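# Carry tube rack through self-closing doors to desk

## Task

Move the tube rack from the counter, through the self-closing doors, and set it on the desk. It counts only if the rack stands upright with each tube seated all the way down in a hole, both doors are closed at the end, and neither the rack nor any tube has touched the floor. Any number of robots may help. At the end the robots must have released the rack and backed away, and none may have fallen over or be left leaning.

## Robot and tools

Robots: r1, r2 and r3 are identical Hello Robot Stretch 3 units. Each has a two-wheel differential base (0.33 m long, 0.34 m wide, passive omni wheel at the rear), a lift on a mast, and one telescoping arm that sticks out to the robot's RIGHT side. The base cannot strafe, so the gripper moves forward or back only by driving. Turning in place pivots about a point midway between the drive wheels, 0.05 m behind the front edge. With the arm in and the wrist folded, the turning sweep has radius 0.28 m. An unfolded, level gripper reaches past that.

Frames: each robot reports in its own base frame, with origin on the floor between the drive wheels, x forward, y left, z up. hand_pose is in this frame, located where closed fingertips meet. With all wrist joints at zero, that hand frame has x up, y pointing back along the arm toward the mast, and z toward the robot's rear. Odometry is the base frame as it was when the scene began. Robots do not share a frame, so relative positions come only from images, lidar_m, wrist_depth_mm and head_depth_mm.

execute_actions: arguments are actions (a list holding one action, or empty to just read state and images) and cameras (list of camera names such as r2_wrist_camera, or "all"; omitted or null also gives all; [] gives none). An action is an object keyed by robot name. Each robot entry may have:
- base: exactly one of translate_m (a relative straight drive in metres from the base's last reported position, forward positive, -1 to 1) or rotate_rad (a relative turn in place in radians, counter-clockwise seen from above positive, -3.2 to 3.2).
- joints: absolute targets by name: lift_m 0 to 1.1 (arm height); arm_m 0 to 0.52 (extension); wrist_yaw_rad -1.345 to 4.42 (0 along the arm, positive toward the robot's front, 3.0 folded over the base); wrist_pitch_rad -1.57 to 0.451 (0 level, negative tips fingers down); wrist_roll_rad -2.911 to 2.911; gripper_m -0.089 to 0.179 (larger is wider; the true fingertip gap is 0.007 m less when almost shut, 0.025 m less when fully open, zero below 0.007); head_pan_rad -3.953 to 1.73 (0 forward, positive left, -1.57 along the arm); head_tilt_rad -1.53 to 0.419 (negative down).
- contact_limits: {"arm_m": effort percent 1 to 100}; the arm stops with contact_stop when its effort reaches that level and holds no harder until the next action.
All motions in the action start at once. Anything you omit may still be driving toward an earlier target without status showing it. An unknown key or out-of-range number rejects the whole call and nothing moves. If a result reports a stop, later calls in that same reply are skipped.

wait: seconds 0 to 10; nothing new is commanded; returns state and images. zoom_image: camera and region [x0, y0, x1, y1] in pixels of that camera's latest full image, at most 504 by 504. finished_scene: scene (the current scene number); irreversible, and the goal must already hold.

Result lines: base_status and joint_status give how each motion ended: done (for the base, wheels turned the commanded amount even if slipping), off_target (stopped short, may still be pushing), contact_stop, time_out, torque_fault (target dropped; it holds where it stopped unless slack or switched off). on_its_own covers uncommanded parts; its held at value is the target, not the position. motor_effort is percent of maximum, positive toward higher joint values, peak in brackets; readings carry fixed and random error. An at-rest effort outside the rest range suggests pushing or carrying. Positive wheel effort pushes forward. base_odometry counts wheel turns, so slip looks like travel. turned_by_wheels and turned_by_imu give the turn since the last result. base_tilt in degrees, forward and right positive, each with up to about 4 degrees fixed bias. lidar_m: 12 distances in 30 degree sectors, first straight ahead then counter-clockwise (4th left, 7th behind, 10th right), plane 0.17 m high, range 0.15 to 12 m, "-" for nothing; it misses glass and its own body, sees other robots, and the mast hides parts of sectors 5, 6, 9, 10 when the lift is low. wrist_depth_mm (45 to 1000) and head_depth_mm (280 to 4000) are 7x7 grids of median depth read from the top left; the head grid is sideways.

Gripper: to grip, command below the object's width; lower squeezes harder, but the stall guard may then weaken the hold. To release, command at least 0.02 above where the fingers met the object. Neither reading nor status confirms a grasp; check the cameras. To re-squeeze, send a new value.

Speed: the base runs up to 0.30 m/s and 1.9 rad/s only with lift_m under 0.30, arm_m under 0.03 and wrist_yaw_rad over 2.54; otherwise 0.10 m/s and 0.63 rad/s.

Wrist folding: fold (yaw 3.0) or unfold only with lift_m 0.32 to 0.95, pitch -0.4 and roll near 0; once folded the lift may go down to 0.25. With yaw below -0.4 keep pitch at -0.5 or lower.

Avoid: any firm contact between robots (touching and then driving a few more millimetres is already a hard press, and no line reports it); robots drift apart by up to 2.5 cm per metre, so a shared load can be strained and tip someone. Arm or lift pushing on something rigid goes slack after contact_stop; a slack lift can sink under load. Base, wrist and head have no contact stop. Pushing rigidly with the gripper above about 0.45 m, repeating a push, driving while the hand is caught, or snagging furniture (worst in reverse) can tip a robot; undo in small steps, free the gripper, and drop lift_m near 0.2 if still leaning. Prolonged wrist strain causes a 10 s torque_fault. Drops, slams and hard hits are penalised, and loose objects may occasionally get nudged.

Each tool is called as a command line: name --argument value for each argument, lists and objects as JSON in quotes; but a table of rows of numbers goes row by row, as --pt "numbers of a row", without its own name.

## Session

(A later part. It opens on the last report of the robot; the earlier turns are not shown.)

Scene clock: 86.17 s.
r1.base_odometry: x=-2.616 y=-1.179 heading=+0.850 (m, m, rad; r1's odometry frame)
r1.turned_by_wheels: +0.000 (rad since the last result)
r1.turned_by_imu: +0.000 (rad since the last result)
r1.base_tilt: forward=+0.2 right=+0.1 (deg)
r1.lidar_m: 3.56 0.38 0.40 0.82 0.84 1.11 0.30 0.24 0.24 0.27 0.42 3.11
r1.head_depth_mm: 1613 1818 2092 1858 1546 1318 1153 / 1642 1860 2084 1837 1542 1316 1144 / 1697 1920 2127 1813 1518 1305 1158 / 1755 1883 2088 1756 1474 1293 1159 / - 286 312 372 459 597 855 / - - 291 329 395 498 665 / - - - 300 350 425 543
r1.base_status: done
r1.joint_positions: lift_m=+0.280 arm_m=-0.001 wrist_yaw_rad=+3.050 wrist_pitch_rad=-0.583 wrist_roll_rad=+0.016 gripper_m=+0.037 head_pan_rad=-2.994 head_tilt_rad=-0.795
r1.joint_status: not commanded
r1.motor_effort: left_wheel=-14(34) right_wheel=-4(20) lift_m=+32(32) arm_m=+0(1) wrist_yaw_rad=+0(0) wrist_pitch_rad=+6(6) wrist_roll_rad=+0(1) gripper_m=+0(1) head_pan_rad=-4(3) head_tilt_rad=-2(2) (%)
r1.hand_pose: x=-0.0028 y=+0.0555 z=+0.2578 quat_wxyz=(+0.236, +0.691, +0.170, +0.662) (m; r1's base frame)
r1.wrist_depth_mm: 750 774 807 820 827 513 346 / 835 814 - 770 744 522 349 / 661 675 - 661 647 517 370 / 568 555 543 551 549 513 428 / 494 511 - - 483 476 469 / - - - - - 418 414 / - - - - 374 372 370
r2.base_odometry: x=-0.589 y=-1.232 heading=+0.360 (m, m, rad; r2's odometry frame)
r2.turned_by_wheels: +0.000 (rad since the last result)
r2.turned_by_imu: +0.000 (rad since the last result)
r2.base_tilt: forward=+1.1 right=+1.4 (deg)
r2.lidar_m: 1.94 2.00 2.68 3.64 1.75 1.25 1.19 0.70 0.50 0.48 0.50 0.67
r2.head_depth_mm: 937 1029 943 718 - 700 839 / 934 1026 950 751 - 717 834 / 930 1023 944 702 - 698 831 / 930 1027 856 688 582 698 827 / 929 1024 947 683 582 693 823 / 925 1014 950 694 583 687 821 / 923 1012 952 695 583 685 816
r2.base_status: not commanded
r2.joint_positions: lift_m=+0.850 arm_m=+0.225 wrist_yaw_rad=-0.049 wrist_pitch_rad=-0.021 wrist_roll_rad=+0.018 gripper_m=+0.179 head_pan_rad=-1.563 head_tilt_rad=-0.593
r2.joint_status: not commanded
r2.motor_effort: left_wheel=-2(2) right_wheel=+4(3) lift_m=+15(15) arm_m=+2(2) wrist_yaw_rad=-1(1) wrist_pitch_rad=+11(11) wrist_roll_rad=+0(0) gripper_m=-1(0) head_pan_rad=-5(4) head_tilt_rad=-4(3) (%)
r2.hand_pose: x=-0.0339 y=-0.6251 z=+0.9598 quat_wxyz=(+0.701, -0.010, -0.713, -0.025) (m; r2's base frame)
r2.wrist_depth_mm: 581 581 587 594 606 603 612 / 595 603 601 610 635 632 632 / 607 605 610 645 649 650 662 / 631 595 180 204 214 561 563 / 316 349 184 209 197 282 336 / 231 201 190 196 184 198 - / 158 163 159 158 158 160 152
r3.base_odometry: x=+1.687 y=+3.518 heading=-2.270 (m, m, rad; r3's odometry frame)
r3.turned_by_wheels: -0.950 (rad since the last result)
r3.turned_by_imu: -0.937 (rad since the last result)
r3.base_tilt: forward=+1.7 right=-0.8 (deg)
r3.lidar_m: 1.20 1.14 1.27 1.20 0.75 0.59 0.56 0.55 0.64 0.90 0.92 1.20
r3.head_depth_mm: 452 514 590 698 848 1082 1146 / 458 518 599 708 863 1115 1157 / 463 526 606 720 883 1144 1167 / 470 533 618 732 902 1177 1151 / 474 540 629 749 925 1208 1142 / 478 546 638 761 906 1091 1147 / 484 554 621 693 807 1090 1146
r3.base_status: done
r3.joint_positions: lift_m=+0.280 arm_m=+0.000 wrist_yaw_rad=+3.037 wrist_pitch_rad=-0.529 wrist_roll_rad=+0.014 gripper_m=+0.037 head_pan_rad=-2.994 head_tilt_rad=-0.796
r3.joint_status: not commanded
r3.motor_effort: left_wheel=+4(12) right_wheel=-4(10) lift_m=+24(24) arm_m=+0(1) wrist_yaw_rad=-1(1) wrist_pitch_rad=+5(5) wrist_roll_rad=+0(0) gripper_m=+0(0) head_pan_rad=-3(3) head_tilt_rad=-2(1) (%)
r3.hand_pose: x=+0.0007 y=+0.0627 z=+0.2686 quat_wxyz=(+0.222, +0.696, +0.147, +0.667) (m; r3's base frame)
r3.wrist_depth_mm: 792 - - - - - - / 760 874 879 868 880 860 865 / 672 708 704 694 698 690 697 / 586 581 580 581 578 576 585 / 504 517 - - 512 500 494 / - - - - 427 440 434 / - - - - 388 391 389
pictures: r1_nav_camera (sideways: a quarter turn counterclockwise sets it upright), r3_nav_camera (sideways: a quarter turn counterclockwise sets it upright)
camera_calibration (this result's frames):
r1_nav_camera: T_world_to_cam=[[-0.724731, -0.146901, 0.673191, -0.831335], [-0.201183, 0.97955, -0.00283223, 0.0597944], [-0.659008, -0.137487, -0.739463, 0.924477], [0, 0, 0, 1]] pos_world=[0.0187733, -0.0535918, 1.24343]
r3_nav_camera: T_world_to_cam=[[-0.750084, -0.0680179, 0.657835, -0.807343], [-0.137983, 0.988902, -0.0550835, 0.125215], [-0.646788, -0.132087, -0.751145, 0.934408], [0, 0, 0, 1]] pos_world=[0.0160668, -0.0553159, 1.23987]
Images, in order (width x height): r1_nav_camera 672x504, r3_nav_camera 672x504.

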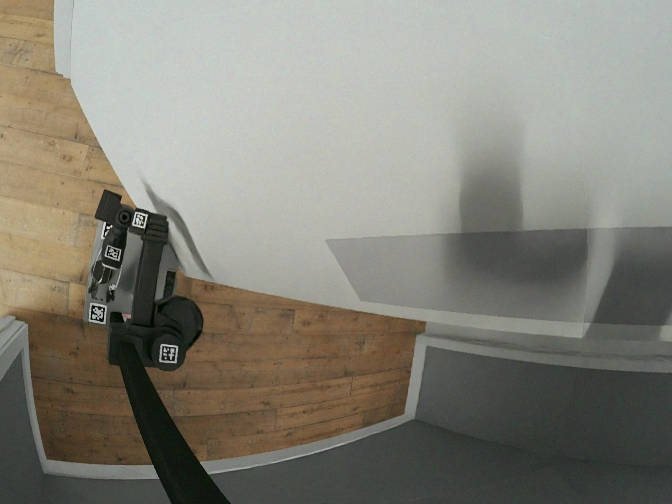

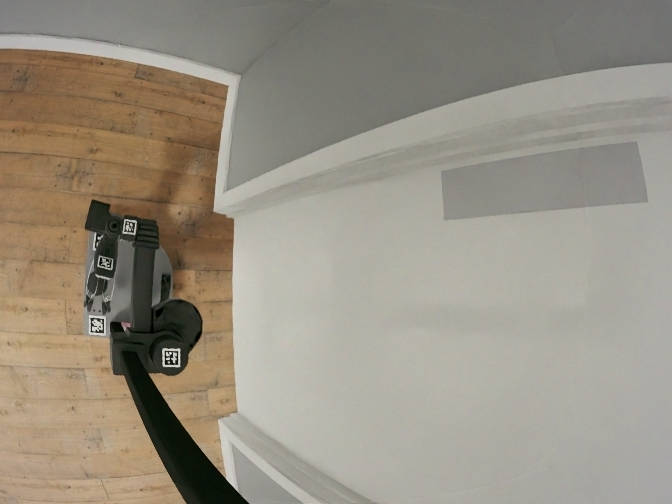

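execute_actions --actions '[{"r1":{"base":{"translate_m":-0.1}},"r2":{"base":{"translate_m":-0.003},"joints":{"arm_m":0.265}},"r3":{"base":{"translate_m":-0.29}}}]' --cameras '["r2_wrist_camera"]'

execute_actions --actions '[{"r1":{"base":{"rotate_rad":1.05}},"r2":{"joints":{"gripper_m":0.075}},"r3":{"base":{"translate_m":-0.3}}}]' --cameras '["r2_wrist_camera"]'

execute_actions --actions '[{"r1":{"base":{"translate_m":-0.45}},"r2":{"joints":{"lift_m":0.88}},"r3":{"base":{"translate_m":-0.3}}}]' --cameras '["r1_nav_camera","r3_nav_camera","r2_wrist_camera"]'

Scene clock: 100.07 s.
r1.base_odometry: x=-2.682 y=-1.254 heading=+0.850 (m, m, rad; r1's odometry frame)
r1.turned_by_wheels: +0.000 (rad since the last result)
r1.turned_by_imu: +0.001 (rad since the last result)
r1.base_tilt: forward=+0.2 right=+0.2 (deg)
r1.lidar_m: 3.67 0.46 0.55 0.81 0.83 1.10 1.65 0.24 0.24 0.25 0.37 3.11
r1.head_depth_mm: 1517 1723 1987 1856 1542 1319 1151 / 1562 1765 1994 1832 1530 1315 1151 / 1610 1832 2079 1810 1527 1304 1163 / 1603 1834 2092 1803 1508 1296 1150 / 1635 1806 1916 1777 1504 1290 1123 / 1674 1845 1894 349 408 506 670 / - - - 301 351 426 535
r1.base_status: done
r1.joint_positions: lift_m=+0.280 arm_m=-0.001 wrist_yaw_rad=+3.050 wrist_pitch_rad=-0.583 wrist_roll_rad=+0.016 gripper_m=+0.037 head_pan_rad=-2.994 head_tilt_rad=-0.795
r1.joint_status: not commanded
r1.motor_effort: left_wheel=-12(27) right_wheel=-3(10) lift_m=+32(32) arm_m=+1(0) wrist_yaw_rad=+0(0) wrist_pitch_rad=+6(6) wrist_roll_rad=-1(0) gripper_m=+0(0) head_pan_rad=-3(4) head_tilt_rad=-2(2) (%)
r1.hand_pose: x=-0.0028 y=+0.0555 z=+0.2578 quat_wxyz=(+0.236, +0.691, +0.170, +0.662) (m; r1's base frame)
r1.wrist_depth_mm: 761 773 810 802 820 675 462 / 793 797 - 796 805 657 467 / 668 652 - 659 649 627 475 / 566 568 550 553 563 547 462 / 491 503 - - 488 485 466 / - - - - - 418 418 / - - - - 382 381 378
r2.base_odometry: x=-0.591 y=-1.233 heading=+0.360 (m, m, rad; r2's odometry frame)
r2.turned_by_wheels: +0.000 (rad since the last result)
r2.turned_by_imu: +0.000 (rad since the last result)
r2.base_tilt: forward=+1.1 right=+1.4 (deg)
r2.lidar_m: 1.94 2.01 2.68 3.62 1.74 1.24 1.19 0.70 0.50 0.48 0.50 0.67
r2.head_depth_mm: 934 1031 945 747 - 718 839 / 934 1022 950 - 640 700 835 / 933 1024 951 - 637 698 833 / 934 1021 899 684 602 692 828 / 931 1016 955 682 582 691 822 / 928 1014 949 695 583 689 821 / 921 1018 957 696 583 687 819
r2.base_status: done
r2.joint_positions: lift_m=+0.850 arm_m=+0.265 wrist_yaw_rad=-0.049 wrist_pitch_rad=-0.021 wrist_roll_rad=+0.018 gripper_m=+0.179 head_pan_rad=-1.563 head_tilt_rad=-0.593
r2.joint_status: all done
r2.motor_effort: left_wheel=-3(6) right_wheel=+3(5) lift_m=+15(15) arm_m=+3(2) wrist_yaw_rad=-1(1) wrist_pitch_rad=+11(11) wrist_roll_rad=+0(0) gripper_m=+0(1) head_pan_rad=-5(5) head_tilt_rad=-3(2) (%)
r2.hand_pose: x=-0.0339 y=-0.6650 z=+0.9598 quat_wxyz=(+0.701, -0.010, -0.713, -0.025) (m; r2's base frame)
r2.wrist_depth_mm: 535 548 550 558 567 572 572 / 557 561 568 567 587 586 590 / 576 574 165 585 602 602 608 / 573 588 144 167 180 564 559 / 317 304 147 174 167 120 335 / 229 155 143 144 166 122 - / 159 155 143 150 149 133 153
r3.base_odometry: x=+1.874 y=+3.740 heading=-2.269 (m, m, rad; r3's odometry frame)
r3.turned_by_wheels: +0.000 (rad since the last result)
r3.turned_by_imu: +0.001 (rad since the last result)
r3.base_tilt: forward=+1.7 right=-0.6 (deg)
r3.lidar_m: 1.35 1.37 1.25 1.02 0.42 0.29 0.28 0.28 0.36 0.59 0.94 1.23
r3.head_depth_mm: - - 285 318 387 494 684 / - - 288 324 396 508 693 / - - 291 330 405 524 699 / - - 293 337 416 540 779 / - - 295 343 425 558 817 / - - 299 350 436 579 860 / - - 301 359 448 600 793
r3.base_status: translate_m off_target (by the wheels' count: -0.2898 of -0.2900)
r3.joint_positions: lift_m=+0.280 arm_m=+0.000 wrist_yaw_rad=+3.036 wrist_pitch_rad=-0.529 wrist_roll_rad=+0.014 gripper_m=+0.037 head_pan_rad=-2.994 head_tilt_rad=-0.796
r3.joint_status: not commanded
r3.on_its_own: right_wheel is at rest, and its effort (-33) is outside its rest range (-18 to +18)
r3.motor_effort: left_wheel=-17(36) right_wheel=-33(52) lift_m=+25(25) arm_m=+0(0) wrist_yaw_rad=-1(1) wrist_pitch_rad=+5(5) wrist_roll_rad=+0(0) gripper_m=+0(0) head_pan_rad=-3(4) head_tilt_rad=-1(2) (%)
r3.hand_pose: x=+0.0008 y=+0.0627 z=+0.2686 quat_wxyz=(+0.222, +0.696, +0.147, +0.667) (m; r3's base frame)
r3.wrist_depth_mm: 436 - - - - - - / 421 572 876 861 874 859 855 / 412 604 706 703 709 696 693 / 394 571 591 582 583 582 576 / 380 515 - - 511 499 493 / - - - - 428 439 437 / - - - - 389 386 388
pictures: r2_wrist_camera
camera_calibration (this result's frames):
r2_wrist_camera: T_world_to_cam=[[-0.999713, 0.0198017, -0.0135115, -0.00330492], [0.0173614, 0.209401, -0.977676, 1.1045], [-0.0165303, -0.977629, -0.209685, -0.288432], [0, 0, 0, 1]] pos_world=[-0.0272475, -0.513198, 1.01932]
Images, in order (width x height): r2_wrist_camera 644x364.

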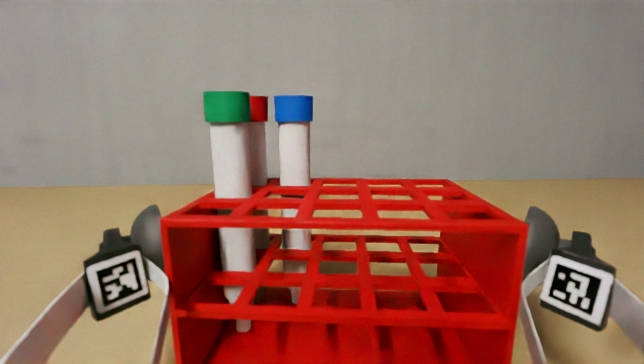

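Scene clock: 102.53 s.
r1.base_odometry: x=-2.682 y=-1.254 heading=+1.899 (m, m, rad; r1's odometry frame)
r1.turned_by_wheels: +1.050 (rad since the last result)
r1.turned_by_imu: +1.036 (rad since the last result)
r1.base_tilt: forward=+0.2 right=+0.1 (deg)
r1.lidar_m: 0.55 0.81 0.83 1.09 1.88 0.28 0.28 0.29 0.41 3.10 3.67 0.46
r1.head_depth_mm: - - - 308 373 476 1130 / - - 286 319 386 496 690 / - - 289 328 402 519 684 / - - 294 338 417 544 730 / - - 297 348 433 571 820 / - - 301 359 449 603 917 / - - 307 371 468 638 997
r1.base_status: done
r1.joint_positions: lift_m=+0.280 arm_m=-0.001 wrist_yaw_rad=+3.050 wrist_pitch_rad=-0.583 wrist_roll_rad=+0.016 gripper_m=+0.037 head_pan_rad=-2.994 head_tilt_rad=-0.795
r1.joint_status: not commanded
r1.on_its_own: left_wheel is at rest, and its effort (-20) is outside its rest range (-18 to +18)
r1.motor_effort: left_wheel=-20(33) right_wheel=-4(11) lift_m=+32(32) arm_m=+1(0) wrist_yaw_rad=+1(1) wrist_pitch_rad=+6(6) wrist_roll_rad=-1(0) gripper_m=+0(0) head_pan_rad=-3(4) head_tilt_rad=-2(2) (%)
r1.hand_pose: x=-0.0028 y=+0.0555 z=+0.2578 quat_wxyz=(+0.236, +0.691, +0.170, +0.662) (m; r1's base frame)
r1.wrist_depth_mm: - - - - 942 784 666 / 817 823 - 799 770 772 693 / 676 649 - 655 652 650 630 / 539 569 551 553 544 552 546 / 321 510 - - 489 478 470 / - - - - - 414 418 / - - - - 380 374 371
r2.base_odometry: x=-0.591 y=-1.233 heading=+0.360 (m, m, rad; r2's odometry frame)
r2.turned_by_wheels: +0.000 (rad since the last result)
r2.turned_by_imu: +0.000 (rad since the last result)
r2.base_tilt: forward=+1.1 right=+1.3 (deg)
r2.lidar_m: 1.94 2.00 2.68 3.63 1.68 1.24 1.19 0.70 0.50 0.48 0.50 0.67
r2.head_depth_mm: 940 1032 952 746 - 718 834 / 936 1027 943 - 640 699 835 / 932 1022 950 - 638 698 829 / 933 1017 698 676 602 694 825 / 928 1018 954 696 583 693 824 / 928 1016 953 697 584 689 820 / 927 1011 949 695 582 687 817
r2.base_status: not commanded
r2.joint_positions: lift_m=+0.850 arm_m=+0.265 wrist_yaw_rad=-0.049 wrist_pitch_rad=-0.021 wrist_roll_rad=+0.018 gripper_m=+0.080 head_pan_rad=-1.563 head_tilt_rad=-0.593
r2.joint_status: gripper_m off_target (ended at +0.080, target +0.075)
r2.motor_effort: left_wheel=-2(2) right_wheel=+3(3) lift_m=+15(15) arm_m=+3(3) wrist_yaw_rad=-1(2) wrist_pitch_rad=+11(11) wrist_roll_rad=+0(0) gripper_m=-24(100) head_pan_rad=-4(5) head_tilt_rad=-3(3) (%)
r2.hand_pose: x=-0.0340 y=-0.6651 z=+0.9598 quat_wxyz=(+0.701, -0.010, -0.713, -0.025) (m; r2's base frame)
r2.wrist_depth_mm: 548 544 552 560 567 569 580 / 562 558 566 570 576 601 586 / 576 570 579 597 607 602 608 / 577 595 163 184 428 574 565 / 316 345 156 192 181 142 307 / 216 231 156 155 154 136 216 / 171 163 156 157 157 153 160
r3.base_odometry: x=+2.067 y=+3.970 heading=-2.269 (m, m, rad; r3's odometry frame)
r3.turned_by_wheels: +0.000 (rad since the last result)
r3.turned_by_imu: -0.001 (rad since the last result)
r3.base_tilt: forward=+1.7 right=-0.7 (deg)
r3.lidar_m: 1.62 1.77 1.23 0.38 0.28 0.27 0.27 0.37 2.11 0.32 0.32 1.25
r3.head_depth_mm: - - 288 311 360 428 527 / - - 298 342 404 490 614 / - 291 326 381 458 573 732 / 288 311 361 430 529 689 997 / 299 343 404 493 627 869 1126 / 325 380 456 576 1461 1310 1150 / 360 431 2100 1819 1523 1307 1144
r3.base_status: translate_m off_target (by the wheels' count: -0.2999 of -0.3000)
r3.joint_positions: lift_m=+0.280 arm_m=+0.000 wrist_yaw_rad=+3.036 wrist_pitch_rad=-0.529 wrist_roll_rad=+0.014 gripper_m=+0.037 head_pan_rad=-2.994 head_tilt_rad=-0.796
r3.joint_status: not commanded
r3.on_its_own: right_wheel is at rest, and its effort (-25) is outside its rest range (-18 to +18)
r3.motor_effort: left_wheel=-16(42) right_wheel=-25(57) lift_m=+25(25) arm_m=+0(0) wrist_yaw_rad=+0(1) wrist_pitch_rad=+5(5) wrist_roll_rad=+0(0) gripper_m=+0(0) head_pan_rad=-4(4) head_tilt_rad=-1(1) (%)
r3.hand_pose: x=+0.0008 y=+0.0627 z=+0.2686 quat_wxyz=(+0.222, +0.696, +0.147, +0.667) (m; r3's base frame)
r3.wrist_depth_mm: 246 - 455 580 - - - / 255 296 497 645 864 874 861 / 264 319 557 675 688 705 685 / 276 346 583 578 579 582 582 / 284 353 - - 508 499 498 / - - - - 426 441 434 / - - - - 388 387 389
pictures: r2_wrist_camera
camera_calibration (this result's frames):
r2_wrist_camera: T_world_to_cam=[[-0.999708, 0.0200124, -0.0135102, -0.00321937], [0.0174042, 0.209397, -0.977676, 1.10451], [-0.0167366, -0.977626, -0.209685, -0.288457], [0, 0, 0, 1]] pos_world=[-0.0272693, -0.513219, 1.01932]
Images, in order (width x height): r2_wrist_camera 644x364.

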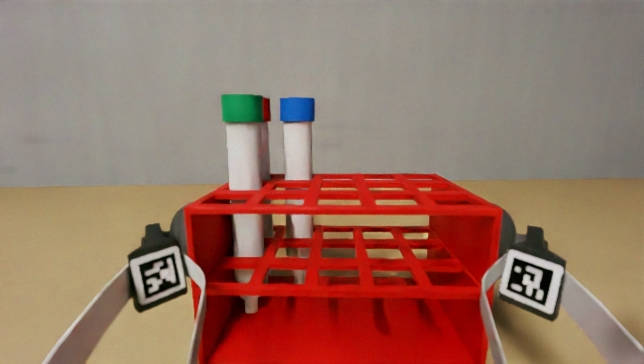

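Scene clock: 105.37 s.
r1.base_odometry: x=-2.536 y=-1.680 heading=+1.899 (m, m, rad; r1's odometry frame)
r1.turned_by_wheels: +0.000 (rad since the last result)
r1.turned_by_imu: +0.001 (rad since the last result)
r1.base_tilt: forward=+0.2 right=+0.1 (deg)
r1.lidar_m: 0.88 1.18 1.21 1.59 1.59 1.38 0.27 0.26 0.27 0.35 3.91 0.91
r1.head_depth_mm: - 303 1353 1712 1544 1321 1153 / - 293 337 418 1498 1316 1148 / - 283 316 385 496 734 1153 / - - 301 358 452 611 867 / - - 292 336 415 543 765 / - - - 315 384 491 684 / - - - 300 357 448 602
r1.base_status: done
r1.joint_positions: lift_m=+0.280 arm_m=-0.001 wrist_yaw_rad=+3.050 wrist_pitch_rad=-0.583 wrist_roll_rad=+0.016 gripper_m=+0.037 head_pan_rad=-2.994 head_tilt_rad=-0.795
r1.joint_status: not commanded
r1.motor_effort: left_wheel=-12(35) right_wheel=-1(18) lift_m=+32(32) arm_m=+0(0) wrist_yaw_rad=-1(1) wrist_pitch_rad=+6(5) wrist_roll_rad=-1(1) gripper_m=+0(0) head_pan_rad=-3(3) head_tilt_rad=-2(2) (%)
r1.hand_pose: x=-0.0028 y=+0.0555 z=+0.2578 quat_wxyz=(+0.236, +0.691, +0.170, +0.662) (m; r1's base frame)
r1.wrist_depth_mm: - - - - - - 879 / 822 828 - 774 789 766 749 / 667 654 - 659 643 641 635 / 556 557 547 568 539 543 542 / 498 505 - - 487 480 466 / - - - - - 423 417 / - - - - 372 376 374
r2.base_odometry: x=-0.591 y=-1.233 heading=+0.360 (m, m, rad; r2's odometry frame)
r2.turned_by_wheels: +0.000 (rad since the last result)
r2.turned_by_imu: +0.000 (rad since the last result)
r2.base_tilt: forward=+1.1 right=+1.4 (deg)
r2.lidar_m: 1.94 2.01 2.69 3.63 1.62 1.25 1.19 0.70 0.50 0.48 0.50 0.67
r2.head_depth_mm: 935 1030 943 - 618 702 838 / 940 1027 999 - 627 702 834 / 933 1024 997 - 625 698 831 / 930 1023 683 681 583 696 828 / 923 1023 952 695 584 692 823 / 923 1019 950 695 582 689 822 / 927 1011 950 696 582 687 817
r2.base_status: not commanded
r2.joint_positions: lift_m=+0.879 arm_m=+0.265 wrist_yaw_rad=-0.049 wrist_pitch_rad=-0.026 wrist_roll_rad=+0.018 gripper_m=+0.083 head_pan_rad=-1.563 head_tilt_rad=-0.593
r2.joint_status: all done
r2.on_its_own: gripper_m is held at +0.082, not at your +0.075, by its stall guard, which is not easing now
r2.motor_effort: left_wheel=-2(2) right_wheel=+3(3) lift_m=+33(35) arm_m=+3(2) wrist_yaw_rad=-1(1) wrist_pitch_rad=+14(14) wrist_roll_rad=+0(0) gripper_m=-23(24) head_pan_rad=-4(5) head_tilt_rad=-2(3) (%)
r2.hand_pose: x=-0.0340 y=-0.6649 z=+0.9874 quat_wxyz=(+0.701, -0.008, -0.713, -0.027) (m; r2's base frame)
r2.wrist_depth_mm: 542 540 547 544 564 577 579 / 557 567 554 574 575 582 589 / 580 572 189 588 599 611 617 / 583 596 163 189 621 628 629 / 392 431 156 193 182 142 383 / 267 286 157 155 156 135 270 / 215 203 155 158 158 191 199
r3.base_odometry: x=+2.260 y=+4.199 heading=-2.269 (m, m, rad; r3's odometry frame)
r3.turned_by_wheels: +0.000 (rad since the last result)
r3.turned_by_imu: +0.000 (rad since the last result)
r3.base_tilt: forward=+1.8 right=-0.7 (deg)
r3.lidar_m: 1.76 1.74 0.39 0.26 0.24 0.24 0.31 2.92 2.13 1.58 0.45 0.46
r3.head_depth_mm: 289 305 332 365 408 457 520 / 324 352 389 435 496 572 660 / 2501 2709 2230 1713 646 769 945 / 2474 2732 2250 1816 1522 1310 1150 / 2545 2805 2248 1823 1518 1307 1149 / 2576 2813 2250 1820 1515 1314 1152 / 2572 2837 2246 1807 1516 1308 1145
r3.base_status: done
r3.joint_positions: lift_m=+0.280 arm_m=+0.000 wrist_yaw_rad=+3.036 wrist_pitch_rad=-0.529 wrist_roll_rad=+0.014 gripper_m=+0.037 head_pan_rad=-2.994 head_tilt_rad=-0.796
r3.joint_status: not commanded
r3.motor_effort: left_wheel=-3(33) right_wheel=-18(37) lift_m=+25(25) arm_m=+1(0) wrist_yaw_rad=-1(0) wrist_pitch_rad=+5(5) wrist_roll_rad=+0(0) gripper_m=+0(0) head_pan_rad=-3(3) head_tilt_rad=-1(1) (%)
r3.hand_pose: x=+0.0008 y=+0.0627 z=+0.2686 quat_wxyz=(+0.222, +0.696, +0.147, +0.667) (m; r3's base frame)
r3.wrist_depth_mm: 208 - 292 356 475 - - / 220 242 325 394 550 827 860 / 234 264 363 447 640 689 692 / 250 295 412 514 587 579 581 / 270 313 - - 516 499 499 / - - - - 427 435 434 / - - - - 390 389 389
pictures: r1_nav_camera (sideways: a quarter turn counterclockwise sets it upright), r2_wrist_camera, r3_nav_camera (sideways: a quarter turn counterclockwise sets it upright)
camera_calibration (this result's frames):
r1_nav_camera: T_world_to_cam=[[-0.724731, -0.146899, 0.673191, -0.831335], [-0.20118, 0.97955, -0.00283224, 0.0597944], [-0.659008, -0.137485, -0.739463, 0.924477], [0, 0, 0, 1]] pos_world=[0.0187731, -0.0535918, 1.24343]
r2_wrist_camera: T_world_to_cam=[[-0.999705, 0.0200827, -0.0136687, -0.00263743], [0.0176651, 0.214726, -0.976515, 1.13386], [-0.016676, -0.976468, -0.215017, -0.276472], [0, 0, 0, 1]] pos_world=[-0.0272769, -0.513382, 1.04775]
r3_nav_camera: T_world_to_cam=[[-0.750122, -0.0679879, 0.657795, -0.80729], [-0.137934, 0.988909, -0.055083, 0.125215], [-0.646754, -0.132051, -0.75118, 0.934454], [0, 0, 0, 1]] pos_world=[0.0160675, -0.0553159, 1.23987]
Images, in order (width x height): r1_nav_camera 672x504, r2_wrist_camera 644x364, r3_nav_camera 672x504.

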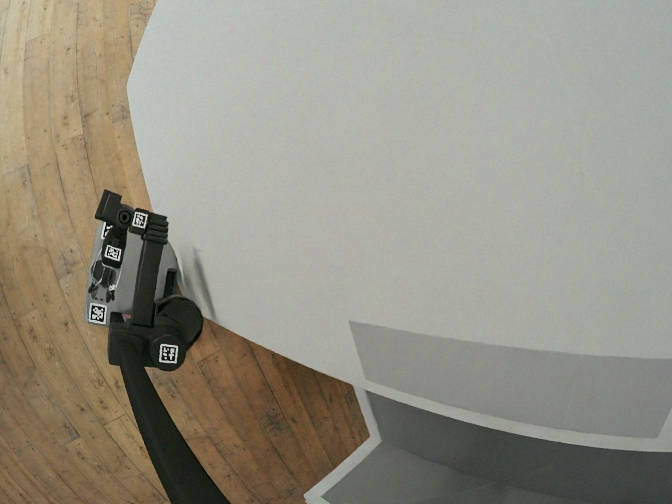

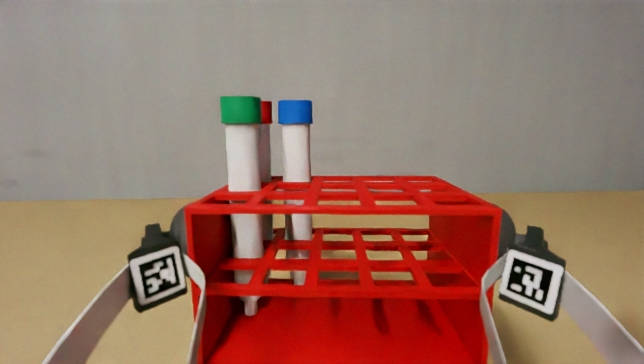

